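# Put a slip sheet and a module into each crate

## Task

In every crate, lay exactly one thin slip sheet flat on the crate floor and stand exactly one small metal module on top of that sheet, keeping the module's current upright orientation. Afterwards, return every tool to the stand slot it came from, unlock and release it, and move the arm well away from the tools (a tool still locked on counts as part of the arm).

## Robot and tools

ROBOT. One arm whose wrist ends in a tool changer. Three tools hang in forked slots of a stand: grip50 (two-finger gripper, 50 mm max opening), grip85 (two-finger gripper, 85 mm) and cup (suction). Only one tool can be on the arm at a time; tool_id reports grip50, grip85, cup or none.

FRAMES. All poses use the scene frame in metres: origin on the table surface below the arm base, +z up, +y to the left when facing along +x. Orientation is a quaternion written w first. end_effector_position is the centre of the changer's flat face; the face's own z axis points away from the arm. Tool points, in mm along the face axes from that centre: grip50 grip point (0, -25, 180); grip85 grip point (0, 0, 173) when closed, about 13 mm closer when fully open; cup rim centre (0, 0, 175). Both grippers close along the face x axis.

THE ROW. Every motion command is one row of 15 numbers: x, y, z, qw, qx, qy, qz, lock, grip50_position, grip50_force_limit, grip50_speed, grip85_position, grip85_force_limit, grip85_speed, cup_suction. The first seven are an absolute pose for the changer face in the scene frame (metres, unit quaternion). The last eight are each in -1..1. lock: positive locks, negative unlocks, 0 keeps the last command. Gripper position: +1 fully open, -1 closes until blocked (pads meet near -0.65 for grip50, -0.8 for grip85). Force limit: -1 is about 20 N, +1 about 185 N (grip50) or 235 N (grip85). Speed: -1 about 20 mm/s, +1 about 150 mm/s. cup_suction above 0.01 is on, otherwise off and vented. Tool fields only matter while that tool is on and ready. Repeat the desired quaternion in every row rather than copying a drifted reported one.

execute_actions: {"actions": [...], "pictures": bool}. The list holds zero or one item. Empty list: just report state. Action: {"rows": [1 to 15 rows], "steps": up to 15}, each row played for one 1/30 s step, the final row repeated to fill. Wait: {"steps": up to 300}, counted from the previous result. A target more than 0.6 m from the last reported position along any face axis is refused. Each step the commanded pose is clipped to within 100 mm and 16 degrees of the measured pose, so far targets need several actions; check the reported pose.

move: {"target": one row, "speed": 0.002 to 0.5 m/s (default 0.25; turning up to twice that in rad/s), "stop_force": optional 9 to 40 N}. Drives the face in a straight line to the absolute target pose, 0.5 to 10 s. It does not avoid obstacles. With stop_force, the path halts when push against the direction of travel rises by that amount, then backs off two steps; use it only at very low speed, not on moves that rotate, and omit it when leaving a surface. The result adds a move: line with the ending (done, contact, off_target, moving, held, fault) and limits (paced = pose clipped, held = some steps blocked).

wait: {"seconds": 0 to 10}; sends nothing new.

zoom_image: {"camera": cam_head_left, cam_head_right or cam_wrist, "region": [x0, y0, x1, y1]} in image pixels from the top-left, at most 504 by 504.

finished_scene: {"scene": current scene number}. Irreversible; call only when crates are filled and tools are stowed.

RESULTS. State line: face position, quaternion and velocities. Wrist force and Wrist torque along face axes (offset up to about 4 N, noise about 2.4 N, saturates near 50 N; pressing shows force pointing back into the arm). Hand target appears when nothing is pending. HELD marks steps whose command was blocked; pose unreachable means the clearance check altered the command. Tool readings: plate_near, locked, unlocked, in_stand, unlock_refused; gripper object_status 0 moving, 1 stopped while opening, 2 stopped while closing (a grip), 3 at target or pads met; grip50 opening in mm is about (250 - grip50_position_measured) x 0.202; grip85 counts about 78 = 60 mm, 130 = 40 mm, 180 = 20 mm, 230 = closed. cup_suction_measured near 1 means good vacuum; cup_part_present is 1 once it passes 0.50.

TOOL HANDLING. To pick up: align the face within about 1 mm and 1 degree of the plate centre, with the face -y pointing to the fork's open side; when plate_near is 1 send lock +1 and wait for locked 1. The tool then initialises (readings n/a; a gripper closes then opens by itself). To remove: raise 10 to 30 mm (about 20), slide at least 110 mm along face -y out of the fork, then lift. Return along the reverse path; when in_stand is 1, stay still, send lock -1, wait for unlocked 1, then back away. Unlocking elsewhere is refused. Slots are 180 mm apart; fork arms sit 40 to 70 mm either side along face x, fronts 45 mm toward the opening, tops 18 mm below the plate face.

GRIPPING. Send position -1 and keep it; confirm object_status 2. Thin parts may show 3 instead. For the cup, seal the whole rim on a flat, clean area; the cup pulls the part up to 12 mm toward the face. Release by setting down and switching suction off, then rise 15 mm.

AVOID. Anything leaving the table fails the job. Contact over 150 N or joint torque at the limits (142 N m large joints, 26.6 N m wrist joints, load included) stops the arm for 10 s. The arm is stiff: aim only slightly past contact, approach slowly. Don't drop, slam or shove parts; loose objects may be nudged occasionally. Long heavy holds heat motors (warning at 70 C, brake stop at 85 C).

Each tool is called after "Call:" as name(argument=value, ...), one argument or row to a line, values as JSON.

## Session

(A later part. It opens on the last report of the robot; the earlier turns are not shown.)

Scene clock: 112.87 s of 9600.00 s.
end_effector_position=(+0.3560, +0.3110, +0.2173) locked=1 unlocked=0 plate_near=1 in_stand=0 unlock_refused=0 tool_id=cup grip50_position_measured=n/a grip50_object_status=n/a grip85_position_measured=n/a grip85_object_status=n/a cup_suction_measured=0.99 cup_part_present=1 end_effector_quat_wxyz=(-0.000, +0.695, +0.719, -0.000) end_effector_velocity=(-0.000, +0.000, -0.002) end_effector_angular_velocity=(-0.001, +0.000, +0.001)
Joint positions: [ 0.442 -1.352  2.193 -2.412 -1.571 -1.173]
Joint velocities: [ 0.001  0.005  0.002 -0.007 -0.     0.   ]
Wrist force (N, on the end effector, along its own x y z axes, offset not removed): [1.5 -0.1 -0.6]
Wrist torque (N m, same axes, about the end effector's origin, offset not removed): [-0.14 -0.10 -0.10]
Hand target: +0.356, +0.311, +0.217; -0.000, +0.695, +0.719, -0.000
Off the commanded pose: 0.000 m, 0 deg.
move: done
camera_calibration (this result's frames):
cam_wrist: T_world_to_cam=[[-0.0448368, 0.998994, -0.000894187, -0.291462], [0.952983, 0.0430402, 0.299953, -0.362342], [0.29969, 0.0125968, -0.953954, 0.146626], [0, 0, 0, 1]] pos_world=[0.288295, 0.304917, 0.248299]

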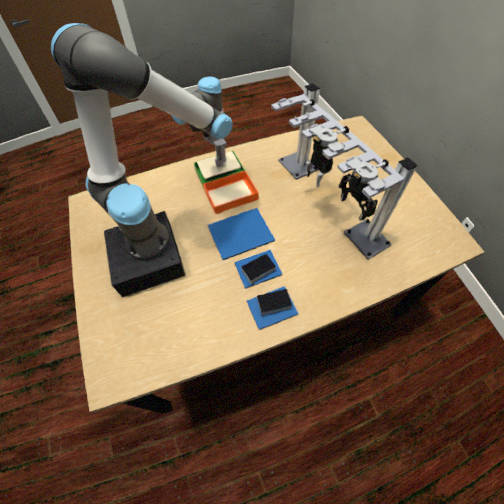

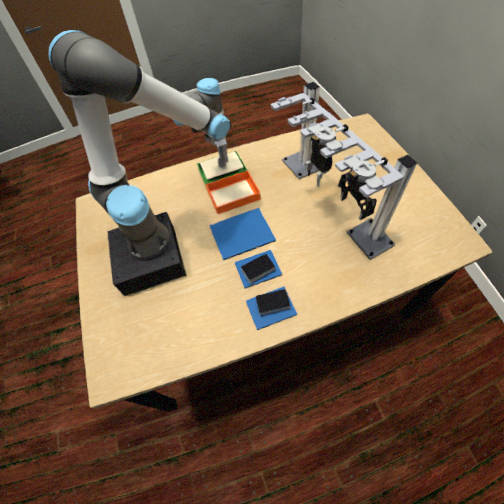

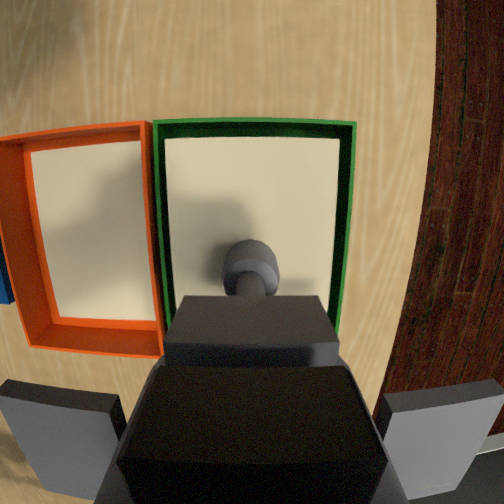

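Shift −2 mm x, +2 mm y.

Call:
execute_actions(
  actions=[
    {"rows":[[0.354,0.313,0.217,0,0.6947,0.7193,0,0,1,0,0,1,0,0,1]],"steps":10},
  ],
  pictures=false,
)

Call:
move(
  target=[0.354,0.313,0.1695,0,0.6947,0.7193,0,0,1,0,0,1,0,0,1],
  speed=0.03,
)

Call:
execute_actions(
  actions=[
    {"rows":[[0.354,0.313,0.1695,0,0.6947,0.7193,0,0,1,0,0,1,0,0,-1]],"steps":8},
  ],
  pictures=false,
)

Call:
move(
  target=[0.354,0.313,0.25,0,0.6947,0.7193,0,0,1,0,0,1,0,0,-1],
  speed=0.1,
)

Call:
move(
  target=[0.47,0.1424,0.382,0,0.651,0.7591,0,0,1,0,0,1,0,0,-1],
)

Call:
move(
  target=[0.6023,0.1629,0.382,0,0.651,0.7591,0,0,1,0,0,1,0,0,-1],
  speed=0.07,
)

Call:
move(
  target=[0.6023,0.1629,0.3618,0,0.651,0.7591,0,0,1,0,0,1,0,0,-1],
  speed=0.012,
)

Scene clock: 120.50 s of 9600.00 s.
end_effector_position=(+0.3542, +0.3128, +0.2170) locked=1 unlocked=0 plate_near=1 in_stand=0 unlock_refused=0 tool_id=cup grip50_position_measured=n/a grip50_object_status=n/a grip85_position_measured=n/a grip85_object_status=n/a cup_suction_measured=0.99 cup_part_present=1 end_effector_quat_wxyz=(-0.000, +0.695, +0.719, -0.000) end_effector_velocity=(-0.002, +0.002, -0.000) end_effector_angular_velocity=(+0.000, +0.000, +0.000)
Joint positions: [ 0.447 -1.352  2.194 -2.413 -1.571 -1.168]
Joint velocities: [ 0.005 -0.001  0.001 -0.     0.     0.004]
Wrist force (N, on the end effector, along its own x y z axes, offset not removed): [3.2 -2.4 -1.2]
Wrist torque (N m, same axes, about the end effector's origin, offset not removed): [-0.30 -0.34 0.00]
Hand target: +0.354, +0.313, +0.217; -0.000, +0.695, +0.719, -0.000
Off the commanded pose: 0.000 m, 0 deg.
Steps of this call (steps 1 to 219: nothing new was sent; steps 220 to 229: all 10 steps of this action). Readings (end_effector_position | what the end effector reports):
220: (+0.3560, +0.3110, +0.2170) | locked=1 unlocked=0 plate_near=1 in_stand=0 unlock_refused=0 tool_id=cup grip50_position_measured=n/a grip50_object_status=n/a grip85_position_measured=n/a grip85_object_status=n/a cup_suction_measured=0.99 cup_part_present=1
221: (+0.3557, +0.3113, +0.2169) | locked=1 unlocked=0 plate_near=1 in_stand=0 unlock_refused=0 tool_id=cup grip50_position_measured=n/a grip50_object_status=n/a grip85_position_measured=n/a grip85_object_status=n/a cup_suction_measured=0.99 cup_part_present=1
223: (+0.3551, +0.3119, +0.2169) | locked=1 unlocked=0 plate_near=1 in_stand=0 unlock_refused=0 tool_id=cup grip50_position_measured=n/a grip50_object_status=n/a grip85_position_measured=n/a grip85_object_status=n/a cup_suction_measured=0.99 cup_part_present=1
227: (+0.3544, +0.3126, +0.2169) | locked=1 unlocked=0 plate_near=1 in_stand=0 unlock_refused=0 tool_id=cup grip50_position_measured=n/a grip50_object_status=n/a grip85_position_measured=n/a grip85_object_status=n/a cup_suction_measured=0.99 cup_part_present=1
229: the state above

Scene clock: 122.67 s of 9600.00 s.
end_effector_position=(+0.3541, +0.3130, +0.1698) locked=1 unlocked=0 plate_near=1 in_stand=0 unlock_refused=0 tool_id=cup grip50_position_measured=n/a grip50_object_status=n/a grip85_position_measured=n/a grip85_object_status=n/a cup_suction_measured=0.99 cup_part_present=1 end_effector_quat_wxyz=(-0.000, +0.695, +0.719, -0.000) end_effector_velocity=(+0.001, -0.000, -0.002) end_effector_angular_velocity=(+0.001, -0.001, -0.002)
Joint positions: [ 0.447 -1.242  2.228 -2.558 -1.571 -1.167]
Joint velocities: [-0.001  0.006  0.001 -0.008  0.     0.001]
Wrist force (N, on the end effector, along its own x y z axes, offset not removed): [0.1 -0.2 0.5]
Wrist torque (N m, same axes, about the end effector's origin, offset not removed): [-0.16 -0.24 -0.07]
Hand target: +0.354, +0.313, +0.169; -0.000, +0.695, +0.719, -0.000
Off the commanded pose: 0.000 m, 0 deg.
move: done
camera_calibration (this result's frames):
cam_wrist: T_world_to_cam=[[-0.0447782, 0.998997, -0.000903318, -0.293617], [0.95298, 0.0429868, 0.29997, -0.346281], [0.299708, 0.0125713, -0.953948, 0.101876], [0, 0, 0, 1]] pos_world=[0.286318, 0.306927, 0.200793]

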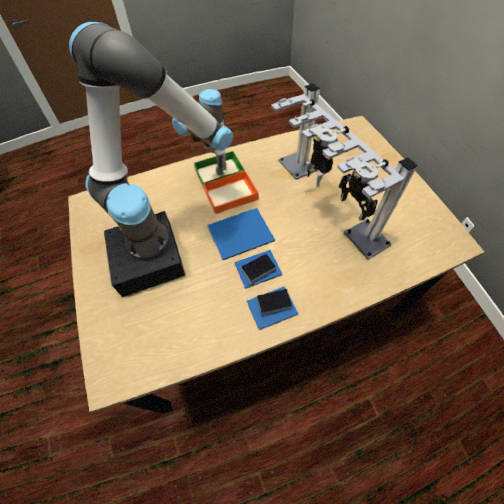

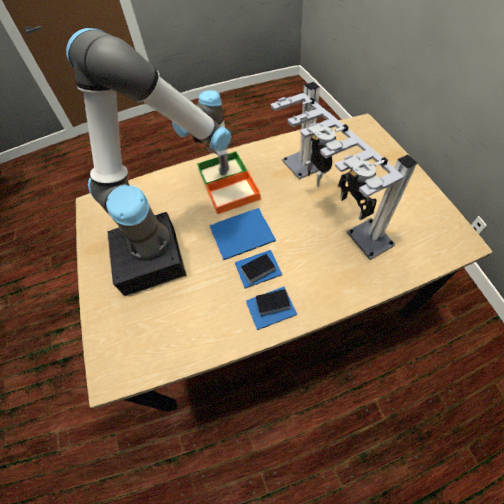

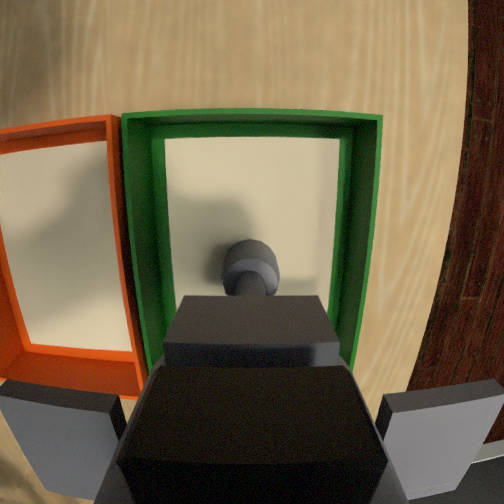

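Scene clock: 122.93 s of 9600.00 s.
end_effector_position=(+0.3541, +0.3130, +0.1696) locked=1 unlocked=0 plate_near=1 in_stand=0 unlock_refused=0 tool_id=cup grip50_position_measured=n/a grip50_object_status=n/a grip85_position_measured=n/a grip85_object_status=n/a cup_suction_measured=0.00 cup_part_present=0 end_effector_quat_wxyz=(+0.000, +0.695, +0.719, +0.000) end_effector_velocity=(-0.000, +0.000, -0.000) end_effector_angular_velocity=(-0.000, +0.001, +0.001)
Joint positions: [ 0.447 -1.241  2.229 -2.558 -1.571 -1.167]
Joint velocities: [ 0.     0.001  0.     0.     0.    -0.   ]
Wrist force (N, on the end effector, along its own x y z axes, offset not removed): [1.5 -1.7 -16.7]
Wrist torque (N m, same axes, about the end effector's origin, offset not removed): [-0.17 -0.29 0.02]
Hand target: +0.354, +0.313, +0.169; -0.000, +0.695, +0.719, -0.000
Off the commanded pose: 0.000 m, 0 deg.
Steps of this call (steps 1 to 8: all 8 steps of this action). Readings (end_effector_position | what the end effector reports):
1: (+0.3541, +0.3130, +0.1697) | locked=1 unlocked=0 plate_near=1 in_stand=0 unlock_refused=0 tool_id=cup grip50_position_measured=n/a grip50_object_status=n/a grip85_position_measured=n/a grip85_object_status=n/a cup_suction_measured=0.64 cup_part_present=1
2: (+0.3540, +0.3130, +0.1696) | locked=1 unlocked=0 plate_near=1 in_stand=0 unlock_refused=0 tool_id=cup grip50_position_measured=n/a grip50_object_status=n/a grip85_position_measured=n/a grip85_object_status=n/a cup_suction_measured=0.25 cup_part_present=0
4: (+0.3541, +0.3130, +0.1697) | locked=1 unlocked=0 plate_near=1 in_stand=0 unlock_refused=0 tool_id=cup grip50_position_measured=n/a grip50_object_status=n/a grip85_position_measured=n/a grip85_object_status=n/a cup_suction_measured=0.00 cup_part_present=0
8: the state above

Scene clock: 124.50 s of 9600.00 s.
end_effector_position=(+0.3538, +0.3130, +0.2498) locked=1 unlocked=0 plate_near=1 in_stand=0 unlock_refused=0 tool_id=cup grip50_position_measured=n/a grip50_object_status=n/a grip85_position_measured=n/a grip85_object_status=n/a cup_suction_measured=0.00 cup_part_present=0 end_effector_quat_wxyz=(+0.000, +0.695, +0.719, +0.000) end_effector_velocity=(+0.000, -0.001, +0.003) end_effector_angular_velocity=(-0.001, +0.001, +0.000)
Joint positions: [ 0.448 -1.419  2.161 -2.313 -1.571 -1.167]
Joint velocities: [-0.001 -0.006 -0.003  0.009 -0.001 -0.001]
Wrist force (N, on the end effector, along its own x y z axes, offset not removed): [1.1 0.0 0.0]
Wrist torque (N m, same axes, about the end effector's origin, offset not removed): [-0.18 -0.18 -0.08]
Hand target: +0.354, +0.313, +0.250; +0.000, +0.695, +0.719, +0.000
Off the commanded pose: 0.000 m, 0 deg.
move: done
camera_calibration (this result's frames):
cam_wrist: T_world_to_cam=[[-0.0448772, 0.998992, -0.000843791, -0.293532], [0.952945, 0.0430621, 0.30007, -0.37011], [0.299804, 0.0126622, -0.953917, 0.178202], [0, 0, 0, 1]] pos_world=[0.286096, 0.306917, 0.280801]

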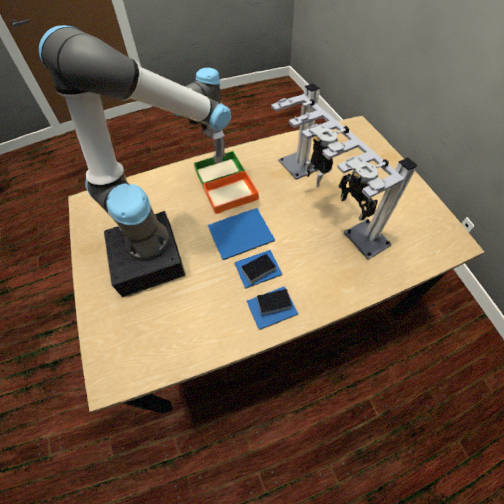

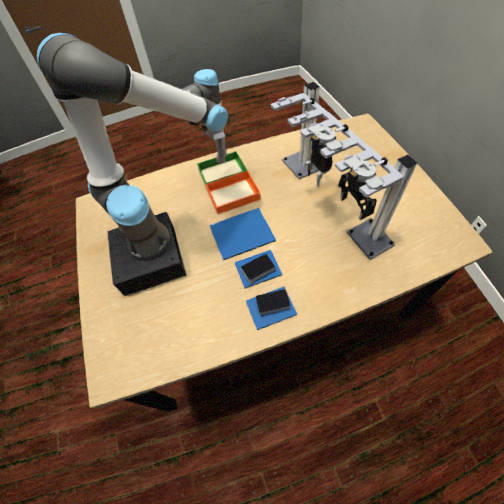

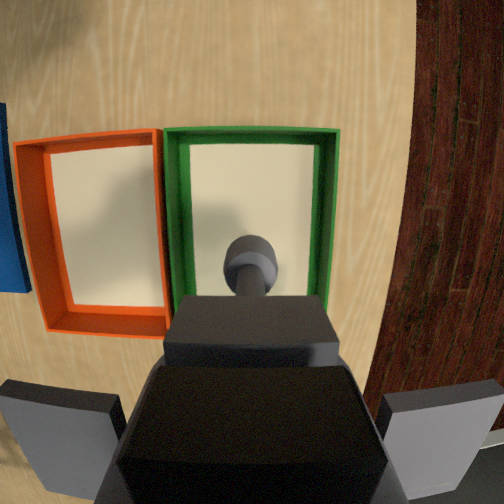

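Scene clock: 126.17 s of 9600.00 s.
end_effector_position=(+0.4697, +0.1424, +0.3820) locked=1 unlocked=0 plate_near=1 in_stand=0 unlock_refused=0 tool_id=cup grip50_position_measured=n/a grip50_object_status=n/a grip85_position_measured=n/a grip85_object_status=n/a cup_suction_measured=0.00 cup_part_present=0 end_effector_quat_wxyz=(+0.000, +0.651, +0.759, +0.000) end_effector_velocity=(+0.001, -0.002, +0.001) end_effector_angular_velocity=(+0.001, +0.003, +0.002)
Joint positions: [ 0.029 -1.559  1.918 -1.931 -1.571 -1.704]
Joint velocities: [-0.004  0.002 -0.004  0.005  0.001 -0.006]
Wrist force (N, on the end effector, along its own x y z axes, offset not removed): [1.8 -1.1 -1.2]
Wrist torque (N m, same axes, about the end effector's origin, offset not removed): [-0.19 -0.25 -0.10]
Hand target: +0.470, +0.142, +0.382; +0.000, +0.651, +0.759, +0.000
Off the commanded pose: 0.000 m, 0 deg.
move: done
camera_calibration (this result's frames):
cam_wrist: T_world_to_cam=[[-0.162074, 0.986778, -0.00115696, -0.0609017], [0.941023, 0.154912, 0.300794, -0.523438], [0.296996, 0.0476623, -0.953688, 0.267976], [0, 0, 0, 1]] pos_world=[0.403109, 0.128411, 0.412942]

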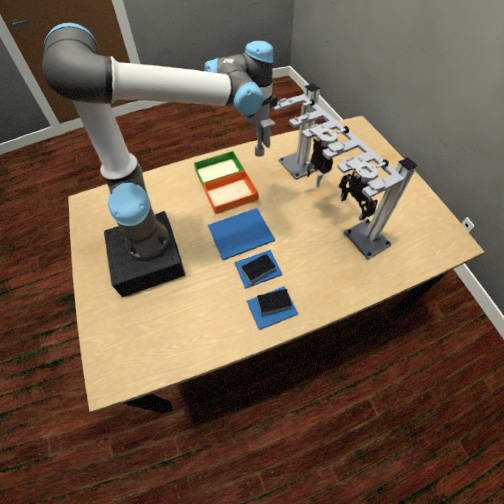

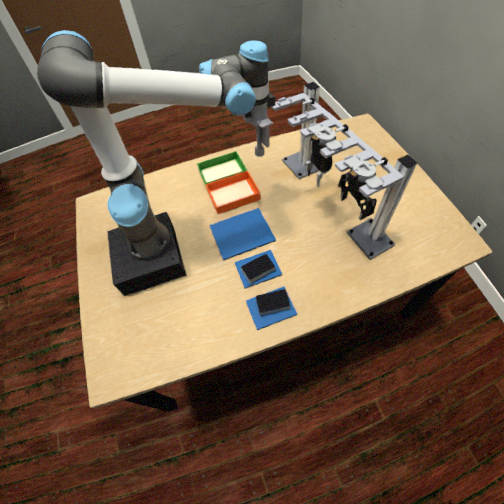

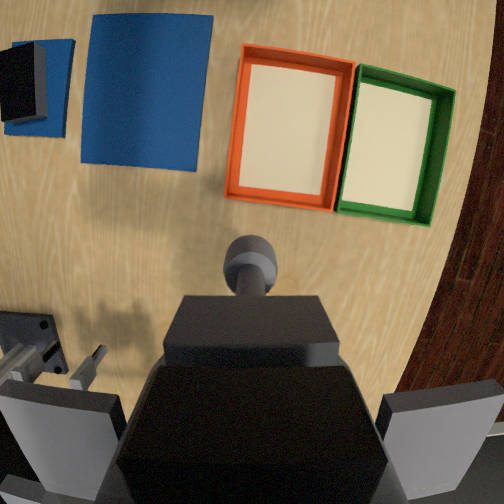

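Scene clock: 128.57 s of 9600.00 s.
end_effector_position=(+0.6019, +0.1628, +0.3821) locked=1 unlocked=0 plate_near=1 in_stand=0 unlock_refused=0 tool_id=cup grip50_position_measured=n/a grip50_object_status=n/a grip85_position_measured=n/a grip85_object_status=n/a cup_suction_measured=0.00 cup_part_present=0 end_effector_quat_wxyz=(-0.000, +0.651, +0.759, +0.000) end_effector_velocity=(+0.002, +0.001, -0.001) end_effector_angular_velocity=(+0.000, +0.002, +0.001)
Joint positions: [ 0.058 -1.249  1.548 -1.871 -1.571 -1.675]
Joint velocities: [ 0.001  0.007 -0.008  0.004  0.     0.   ]
Wrist force (N, on the end effector, along its own x y z axes, offset not removed): [1.6 1.1 -1.3]
Wrist torque (N m, same axes, about the end effector's origin, offset not removed): [-0.03 -0.22 -0.07]
Hand target: +0.602, +0.163, +0.382; -0.000, +0.651, +0.759, -0.000
Off the commanded pose: 0.000 m, 0 deg.
move: done
camera_calibration (this result's frames):
cam_wrist: T_world_to_cam=[[-0.162305, 0.98674, -0.000799906, -0.0595829], [0.941247, 0.155065, 0.300015, -0.650929], [0.296161, 0.0479411, -0.953934, 0.22837], [0, 0, 0, 1]] pos_world=[0.53538, 0.148781, 0.413091]

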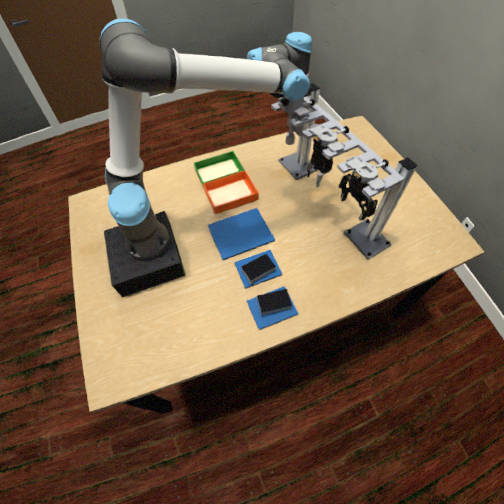

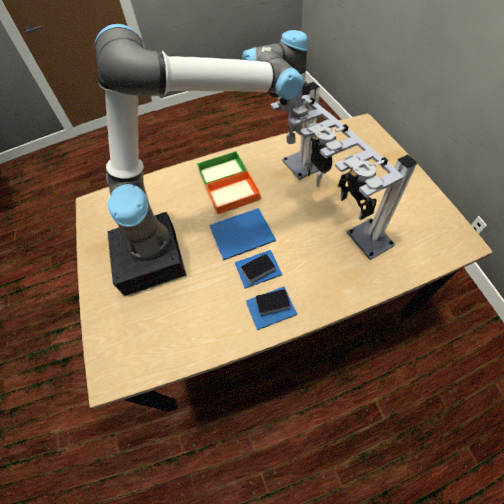

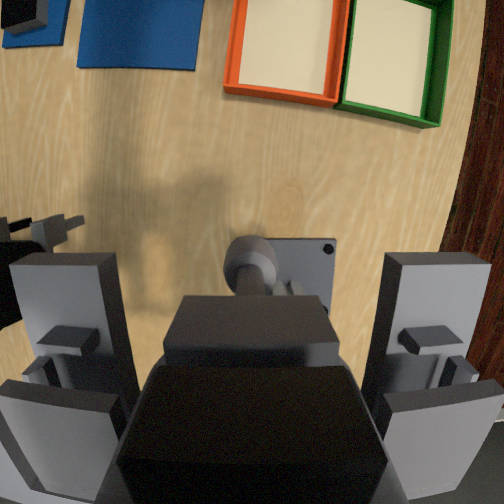

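Scene clock: 130.47 s of 9600.00 s.
end_effector_position=(+0.6023, +0.1629, +0.3622) locked=1 unlocked=0 plate_near=1 in_stand=1 unlock_refused=0 tool_id=cup grip50_position_measured=n/a grip50_object_status=n/a grip85_position_measured=n/a grip85_object_status=n/a cup_suction_measured=0.00 cup_part_present=0 end_effector_quat_wxyz=(-0.000, +0.651, +0.759, -0.000) end_effector_velocity=(+0.000, -0.001, -0.003) end_effector_angular_velocity=(-0.001, -0.001, -0.001)
Joint positions: [ 0.058 -1.233  1.58  -1.918 -1.571 -1.675]
Joint velocities: [-0.002  0.002  0.005 -0.008 -0.001 -0.   ]
Wrist force (N, on the end effector, along its own x y z axes, offset not removed): [0.1 2.9 0.3]
Wrist torque (N m, same axes, about the end effector's origin, offset not removed): [-0.17 -0.13 -0.18]
Hand target: +0.602, +0.163, +0.362; -0.000, +0.651, +0.759, -0.000
Off the commanded pose: 0.000 m, 0 deg.
move: done
camera_calibration (this result's frames):
cam_wrist: T_world_to_cam=[[-0.162298, 0.986741, -0.000882343, -0.0595824], [0.941265, 0.155086, 0.299947, -0.645328], [0.296107, 0.0478502, -0.953955, 0.20932], [0, 0, 0, 1]] pos_world=[0.535773, 0.148858, 0.393194]

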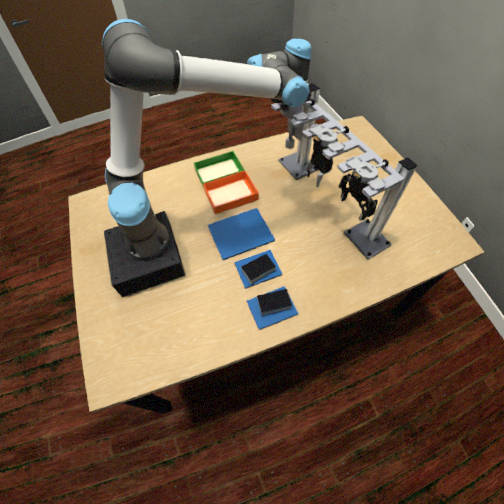

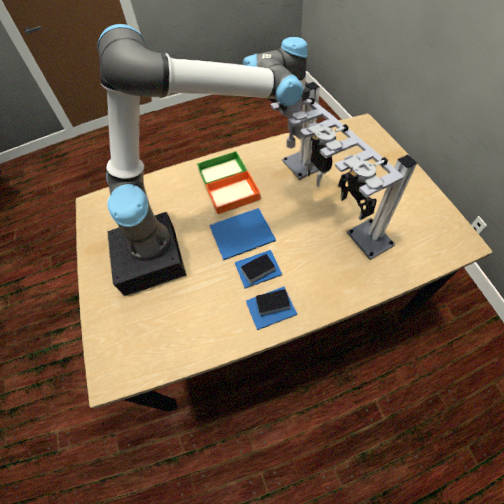

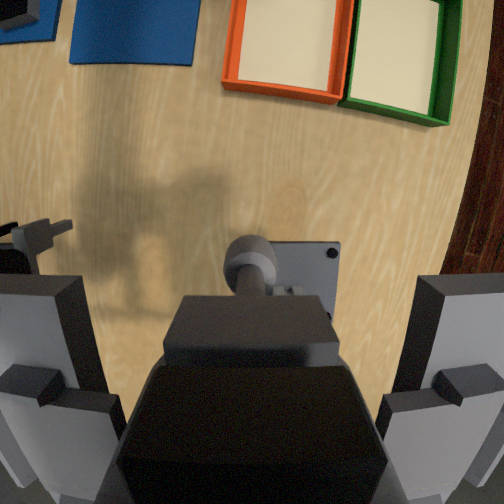

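Call:
execute_actions(
  actions=[
    {"rows":[[0.6023,0.1629,0.3618,0,0.651,0.7591,0,-1,1,0,0,1,0,0,-1]],"steps":8},
  ],
  pictures=false,
)

Call:
execute_actions(
  actions=[
    {"steps":35},
  ],
  pictures=false,
)

Call:
move(
  target=[0.6023,0.1629,0.40,0,0.651,0.7591,0,0,1,0,0,1,0,0,-1],
  speed=0.05,
)

Scene clock: 134.67 s of 9600.00 s.
end_effector_position=(+0.6023, +0.1629, +0.3617) locked=0 unlocked=0 plate_near=1 in_stand=1 unlock_refused=0 tool_id=none grip50_position_measured=n/a grip50_object_status=n/a grip85_position_measured=n/a grip85_object_status=n/a cup_suction_measured=n/a cup_part_present=n/a end_effector_quat_wxyz=(-0.000, +0.651, +0.759, -0.000) end_effector_velocity=(-0.000, +0.000, -0.000) end_effector_angular_velocity=(-0.001, +0.001, +0.001)
Joint positions: [ 0.058 -1.232  1.581 -1.919 -1.571 -1.675]
Joint velocities: [ 0.     0.    -0.     0.    -0.001 -0.001]
Wrist force (N, on the end effector, along its own x y z axes, offset not removed): [1.9 1.0 -4.7]
Wrist torque (N m, same axes, about the end effector's origin, offset not removed): [-0.20 -0.17 -0.09]
Hand target: +0.602, +0.163, +0.362; -0.000, +0.651, +0.759, -0.000
Off the commanded pose: 0.000 m, 0 deg.
Steps of this call (steps 1 to 118: nothing new was sent; steps 119 to 126: all 8 steps of this action). Readings (end_effector_position | what the end effector reports):
119: (+0.6023, +0.1629, +0.3617) | locked=1 unlocked=0 plate_near=1 in_stand=1 unlock_refused=0 tool_id=cup grip50_position_measured=n/a grip50_object_status=n/a grip85_position_measured=n/a grip85_object_status=n/a cup_suction_measured=0.00 cup_part_present=0
120: (+0.6023, +0.1629, +0.3617) | locked=1 unlocked=0 plate_near=1 in_stand=1 unlock_refused=0 tool_id=cup grip50_position_measured=n/a grip50_object_status=n/a grip85_position_measured=n/a grip85_object_status=n/a cup_suction_measured=0.00 cup_part_present=0
122: (+0.6023, +0.1629, +0.3617) | locked=1 unlocked=0 plate_near=1 in_stand=1 unlock_refused=0 tool_id=cup grip50_position_measured=n/a grip50_object_status=n/a grip85_position_measured=n/a grip85_object_status=n/a cup_suction_measured=0.00 cup_part_present=0
126: the state above

Scene clock: 135.83 s of 9600.00 s.
end_effector_position=(+0.6023, +0.1629, +0.3618) locked=0 unlocked=1 plate_near=1 in_stand=1 unlock_refused=0 tool_id=none grip50_position_measured=n/a grip50_object_status=n/a grip85_position_measured=n/a grip85_object_status=n/a cup_suction_measured=n/a cup_part_present=n/a end_effector_quat_wxyz=(-0.000, +0.651, +0.759, -0.000) end_effector_velocity=(+0.000, +0.000, +0.000) end_effector_angular_velocity=(+0.001, -0.001, -0.000)
Joint positions: [ 0.058 -1.233  1.581 -1.919 -1.571 -1.675]
Joint velocities: [ 0.    -0.     0.    -0.001  0.001  0.   ]
Wrist force (N, on the end effector, along its own x y z axes, offset not removed): [2.2 -0.9 -1.2]
Wrist torque (N m, same axes, about the end effector's origin, offset not removed): [-0.24 -0.29 -0.06]
Hand target: +0.602, +0.163, +0.362; -0.000, +0.651, +0.759, -0.000
Off the commanded pose: 0.000 m, 0 deg.
Steps of this call (steps 1 to 35: nothing new was sent). Readings (end_effector_position | what the end effector reports):
1: (+0.6023, +0.1629, +0.3617) | locked=0 unlocked=0 plate_near=1 in_stand=1 unlock_refused=0 tool_id=none grip50_position_measured=n/a grip50_object_status=n/a grip85_position_measured=n/a grip85_object_status=n/a cup_suction_measured=n/a cup_part_present=n/a
2: (+0.6023, +0.1629, +0.3617) | locked=0 unlocked=0 plate_near=1 in_stand=1 unlock_refused=0 tool_id=none grip50_position_measured=n/a grip50_object_status=n/a grip85_position_measured=n/a grip85_object_status=n/a cup_suction_measured=n/a cup_part_present=n/a
4: (+0.6023, +0.1629, +0.3617) | locked=0 unlocked=0 plate_near=1 in_stand=1 unlock_refused=0 tool_id=none grip50_position_measured=n/a grip50_object_status=n/a grip85_position_measured=n/a grip85_object_status=n/a cup_suction_measured=n/a cup_part_present=n/a
8: (+0.6023, +0.1629, +0.3617) | locked=0 unlocked=0 plate_near=1 in_stand=1 unlock_refused=0 tool_id=none grip50_position_measured=n/a grip50_object_status=n/a grip85_position_measured=n/a grip85_object_status=n/a cup_suction_measured=n/a cup_part_present=n/a
35: the state above

Scene clock: 137.03 s of 9600.00 s.
end_effector_position=(+0.6022, +0.1629, +0.3997) locked=0 unlocked=1 plate_near=0 in_stand=0 unlock_refused=0 tool_id=none grip50_position_measured=n/a grip50_object_status=n/a grip85_position_measured=n/a grip85_object_status=n/a cup_suction_measured=n/a cup_part_present=n/a end_effector_quat_wxyz=(+0.000, +0.651, +0.759, +0.000) end_effector_velocity=(+0.000, -0.001, +0.002) end_effector_angular_velocity=(-0.001, -0.000, -0.002)
Joint positions: [ 0.058 -1.259  1.516 -1.828 -1.571 -1.675]
Joint velocities: [-0.001 -0.002 -0.004  0.006 -0.001  0.001]
Wrist force (N, on the end effector, along its own x y z axes, offset not removed): [0.2 0.9 -3.4]
Wrist torque (N m, same axes, about the end effector's origin, offset not removed): [-0.13 -0.04 -0.12]
Hand target: +0.602, +0.163, +0.400; +0.000, +0.651, +0.759, +0.000
Off the commanded pose: 0.000 m, 0 deg.
move: done
camera_calibration (this result's frames):
cam_wrist: T_world_to_cam=[[-0.162296, 0.986742, -0.000892677, -0.0595569], [0.94124, 0.155083, 0.300028, -0.656529], [0.296189, 0.0478532, -0.95393, 0.245124], [0, 0, 0, 1]] pos_world=[0.535682, 0.148854, 0.430755]

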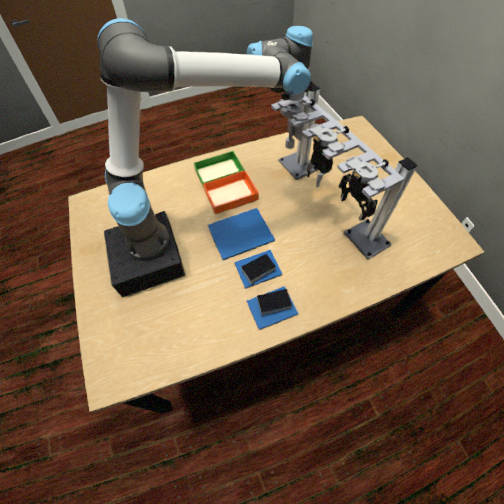

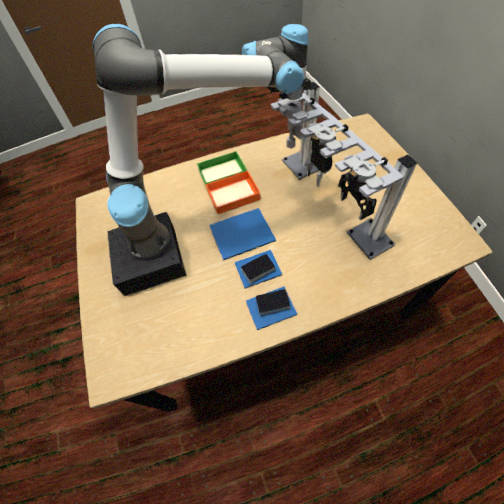

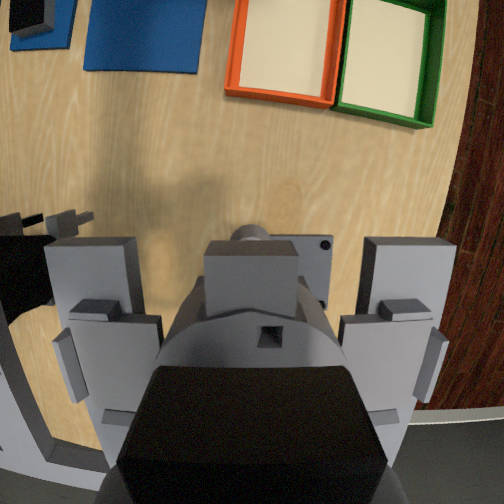

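Good reference image.

Call:
move(
  target=[0.6574,-0.1929,0.40,0,0.651,0.7591,0,0,1,0,0,1,0,0,-1],
)

Call:
wait(
  seconds=0.3,
)

Scene clock: 145.63 s of 9600.00 s.
end_effector_position=(+0.6573, -0.1927, +0.4000) locked=0 unlocked=1 plate_near=0 in_stand=0 unlock_refused=0 tool_id=none grip50_position_measured=n/a grip50_object_status=n/a grip85_position_measured=n/a grip85_object_status=n/a cup_suction_measured=n/a cup_part_present=n/a end_effector_quat_wxyz=(+0.000, +0.651, +0.759, +0.000) end_effector_velocity=(+0.001, -0.002, -0.000) end_effector_angular_velocity=(+0.000, +0.001, +0.001)
Joint positions: [-0.472 -1.115  1.311 -1.768 -1.571 -2.205]
Joint velocities: [-0.002  0.004 -0.006  0.003 -0.    -0.002]
Wrist force (N, on the end effector, along its own x y z axes, offset not removed): [-0.2 -0.1 -0.7]
Wrist torque (N m, same axes, about the end effector's origin, offset not removed): [-0.24 -0.09 0.00]
Hand target: +0.657, -0.193, +0.400; +0.000, +0.651, +0.759, +0.000
Off the commanded pose: 0.000 m, 0 deg.
move: done
camera_calibration (this result's frames):
cam_wrist: T_world_to_cam=[[-0.162283, 0.986743, -0.00155381, 0.300501], [0.941003, 0.155234, 0.300694, -0.653385], [0.296949, 0.0473353, -0.95372, 0.245441], [0, 0, 0, 1]] pos_world=[0.59072, -0.206708, 0.431017]

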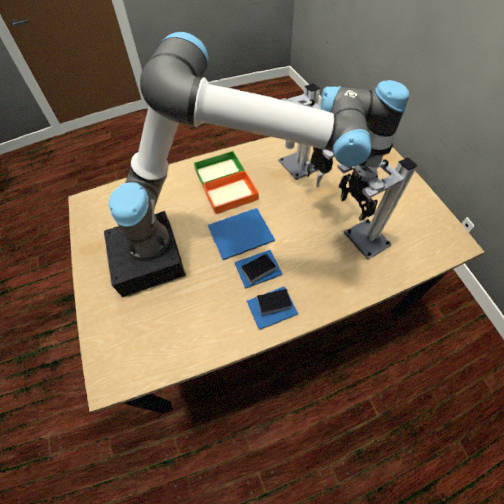

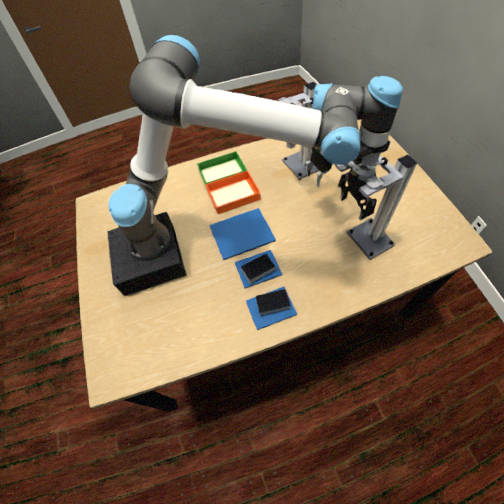

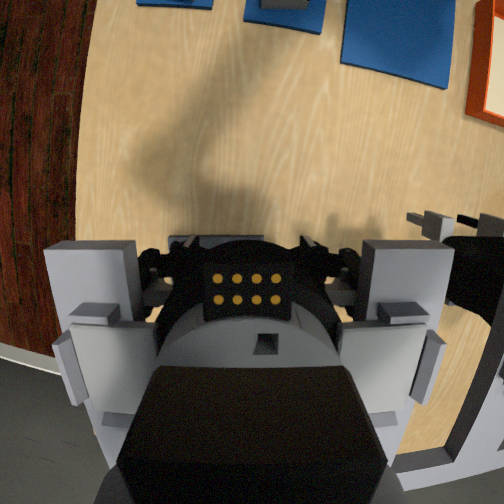

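Scene clock: 145.93 s of 9600.00 s.
end_effector_position=(+0.6574, -0.1930, +0.4000) locked=0 unlocked=1 plate_near=0 in_stand=0 unlock_refused=0 tool_id=none grip50_position_measured=n/a grip50_object_status=n/a grip85_position_measured=n/a grip85_object_status=n/a cup_suction_measured=n/a cup_part_present=n/a end_effector_quat_wxyz=(+0.000, +0.651, +0.759, +0.000) end_effector_velocity=(-0.000, -0.001, +0.000) end_effector_angular_velocity=(+0.001, -0.001, -0.001)
Joint positions: [-0.472 -1.114  1.31  -1.767 -1.571 -2.205]
Joint velocities: [-0.001 -0.    -0.     0.     0.001 -0.   ]
Wrist force (N, on the end effector, along its own x y z axes, offset not removed): [1.5 0.0 -0.4]
Wrist torque (N m, same axes, about the end effector's origin, offset not removed): [-0.11 -0.25 -0.02]
Hand target: +0.657, -0.193, +0.400; +0.000, +0.651, +0.759, +0.000
Off the commanded pose: 0.000 m, 0 deg.
Steps of this call (steps 1 to 9: nothing new was sent). Readings (end_effector_position | what the end effector reports):
1: (+0.6573, -0.1928, +0.4000) | locked=0 unlocked=1 plate_near=0 in_stand=0 unlock_refused=0 tool_id=none grip50_position_measured=n/a grip50_object_status=n/a grip85_position_measured=n/a grip85_object_status=n/a cup_suction_measured=n/a cup_part_present=n/a
2: (+0.6573, -0.1928, +0.4000) | locked=0 unlocked=1 plate_near=0 in_stand=0 unlock_refused=0 tool_id=none grip50_position_measured=n/a grip50_object_status=n/a grip85_position_measured=n/a grip85_object_status=n/a cup_suction_measured=n/a cup_part_present=n/a
4: (+0.6574, -0.1929, +0.4000) | locked=0 unlocked=1 plate_near=0 in_stand=0 unlock_refused=0 tool_id=none grip50_position_measured=n/a grip50_object_status=n/a grip85_position_measured=n/a grip85_object_status=n/a cup_suction_measured=n/a cup_part_present=n/a
8: (+0.6574, -0.1930, +0.4000) | locked=0 unlocked=1 plate_near=0 in_stand=0 unlock_refused=0 tool_id=none grip50_position_measured=n/a grip50_object_status=n/a grip85_position_measured=n/a grip85_object_status=n/a cup_suction_measured=n/a cup_part_present=n/a
9: the state above
camera_calibration (this result's frames):
cam_wrist: T_world_to_cam=[[-0.162302, 0.98674, -0.00151, 0.300792], [0.941016, 0.155241, 0.300647, -0.653418], [0.296895, 0.0473746, -0.953734, 0.245475], [0, 0, 0, 1]] pos_world=[0.590816, -0.206996, 0.431021]

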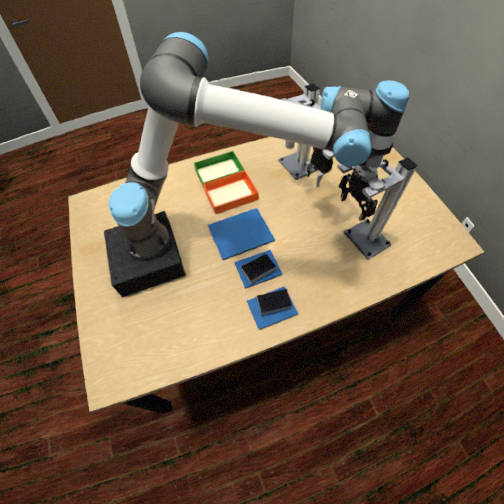

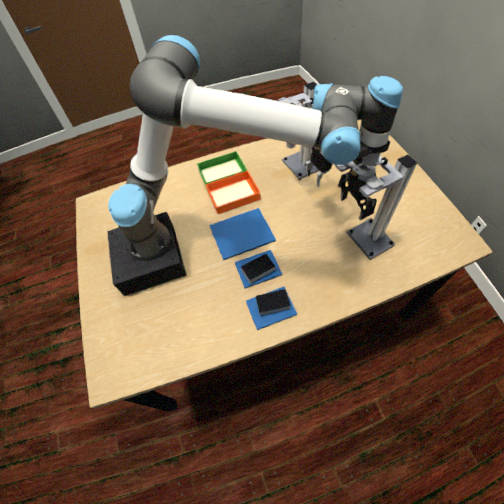

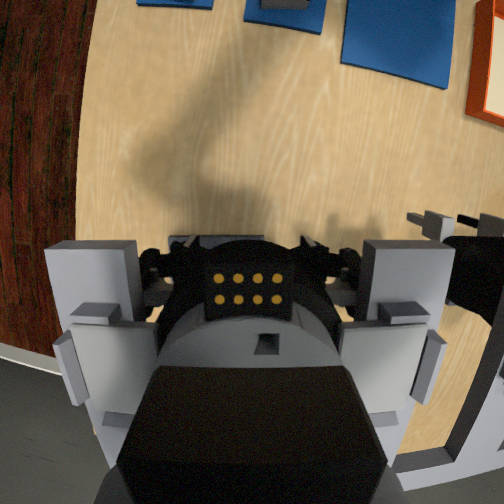

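Call:
move(
  target=[0.6592,-0.1934,0.372,0,0.651,0.7591,0,0,1,0,0,1,0,0,-1],
  speed=0.04,
)

Call:
move(
  target=[0.6592,-0.1934,0.360,0,0.651,0.7591,0,0,1,0,0,1,0,0,-1],
  speed=0.004,
  stop_force=12,
)

Scene clock: 154.70 s of 9600.00 s.
end_effector_position=(+0.6592, -0.1934, +0.3723) locked=0 unlocked=1 plate_near=0 in_stand=0 unlock_refused=0 tool_id=none grip50_position_measured=n/a grip50_object_status=n/a grip85_position_measured=n/a grip85_object_status=n/a cup_suction_measured=n/a cup_part_present=n/a end_effector_quat_wxyz=(-0.000, +0.651, +0.759, -0.000) end_effector_velocity=(+0.000, -0.000, -0.002) end_effector_angular_velocity=(-0.000, -0.000, -0.000)
Joint positions: [-0.471 -1.094  1.352 -1.829 -1.571 -2.205]
Joint velocities: [-0.     0.001  0.004 -0.006 -0.     0.   ]
Wrist force (N, on the end effector, along its own x y z axes, offset not removed): [2.6 1.4 -1.8]
Wrist torque (N m, same axes, about the end effector's origin, offset not removed): [-0.14 -0.30 -0.03]
Hand target: +0.659, -0.193, +0.372; -0.000, +0.651, +0.759, -0.000
Off the commanded pose: 0.000 m, 0 deg.
move: done
camera_calibration (this result's frames):
cam_wrist: T_world_to_cam=[[-0.1623, 0.986741, -0.000882585, 0.301254], [0.941254, 0.155086, 0.299983, -0.646674], [0.296143, 0.0478565, -0.953944, 0.219176], [0, 0, 0, 1]] pos_world=[0.59267, -0.207459, 0.403339]

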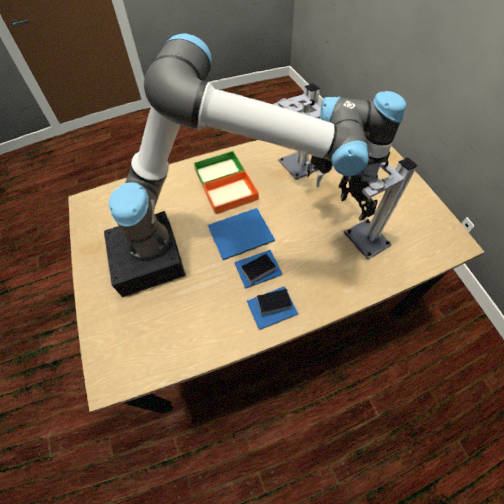

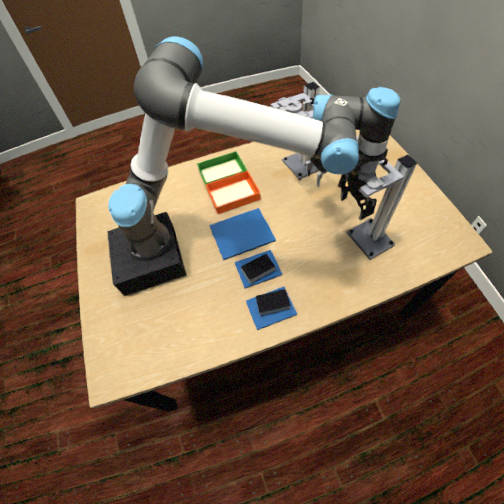

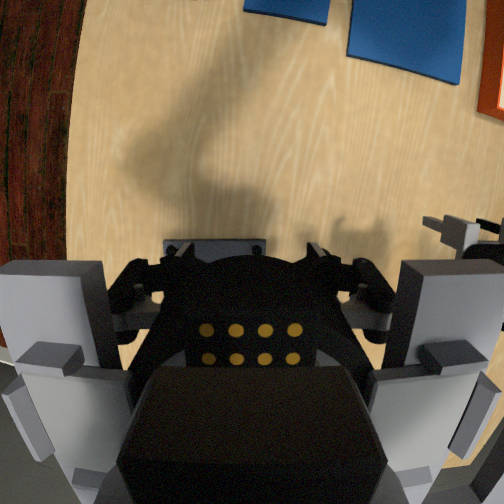

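Scene clock: 157.80 s of 9600.00 s.
end_effector_position=(+0.6592, -0.1934, +0.3615) locked=0 unlocked=1 plate_near=1 in_stand=1 unlock_refused=0 tool_id=none grip50_position_measured=n/a grip50_object_status=n/a grip85_position_measured=n/a grip85_object_status=n/a cup_suction_measured=n/a cup_part_present=n/a end_effector_quat_wxyz=(+0.000, +0.651, +0.759, +0.000) end_effector_velocity=(-0.000, +0.000, +0.000) end_effector_angular_velocity=(+0.002, +0.002, +0.000)
Joint positions: [-0.471 -1.088  1.37  -1.854 -1.571 -2.205]
Joint velocities: [ 0.     0.    -0.001  0.004  0.    -0.   ]
Wrist force (N, on the end effector, along its own x y z axes, offset not removed): [2.9 -2.2 -25.6]
Wrist torque (N m, same axes, about the end effector's origin, offset not removed): [-0.89 -0.03 -0.11]
Hand target: +0.659, -0.193, +0.362; +0.000, +0.651, +0.759, +0.000
Off the commanded pose: 0.002 m, 0 deg.
move: contact
camera_calibration (this result's frames):
cam_wrist: T_world_to_cam=[[-0.162315, 0.986739, -0.00101638, 0.301295], [0.941178, 0.155129, 0.300199, -0.643481], [0.296376, 0.0477702, -0.953876, 0.208697], [0, 0, 0, 1]] pos_world=[0.592682, -0.207446, 0.392549]

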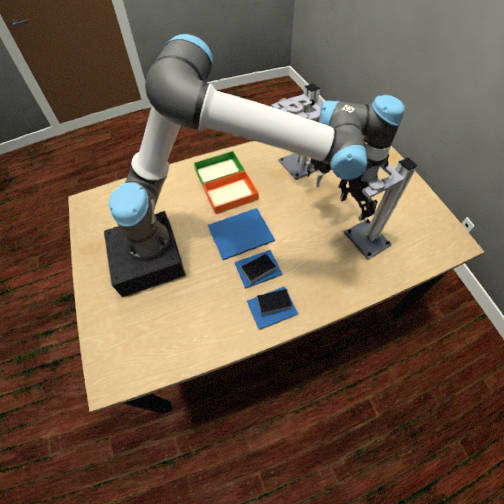

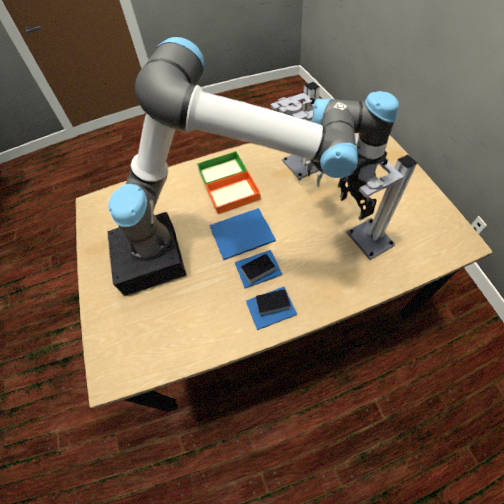

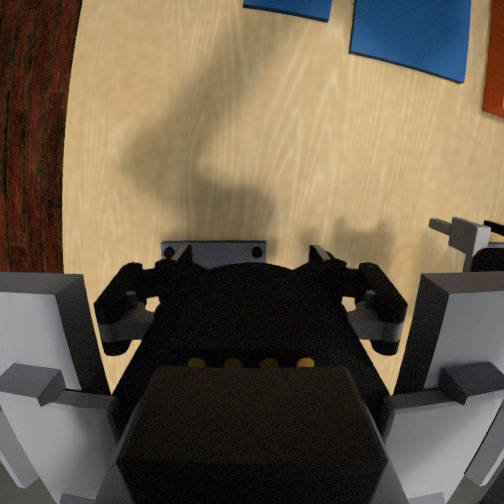

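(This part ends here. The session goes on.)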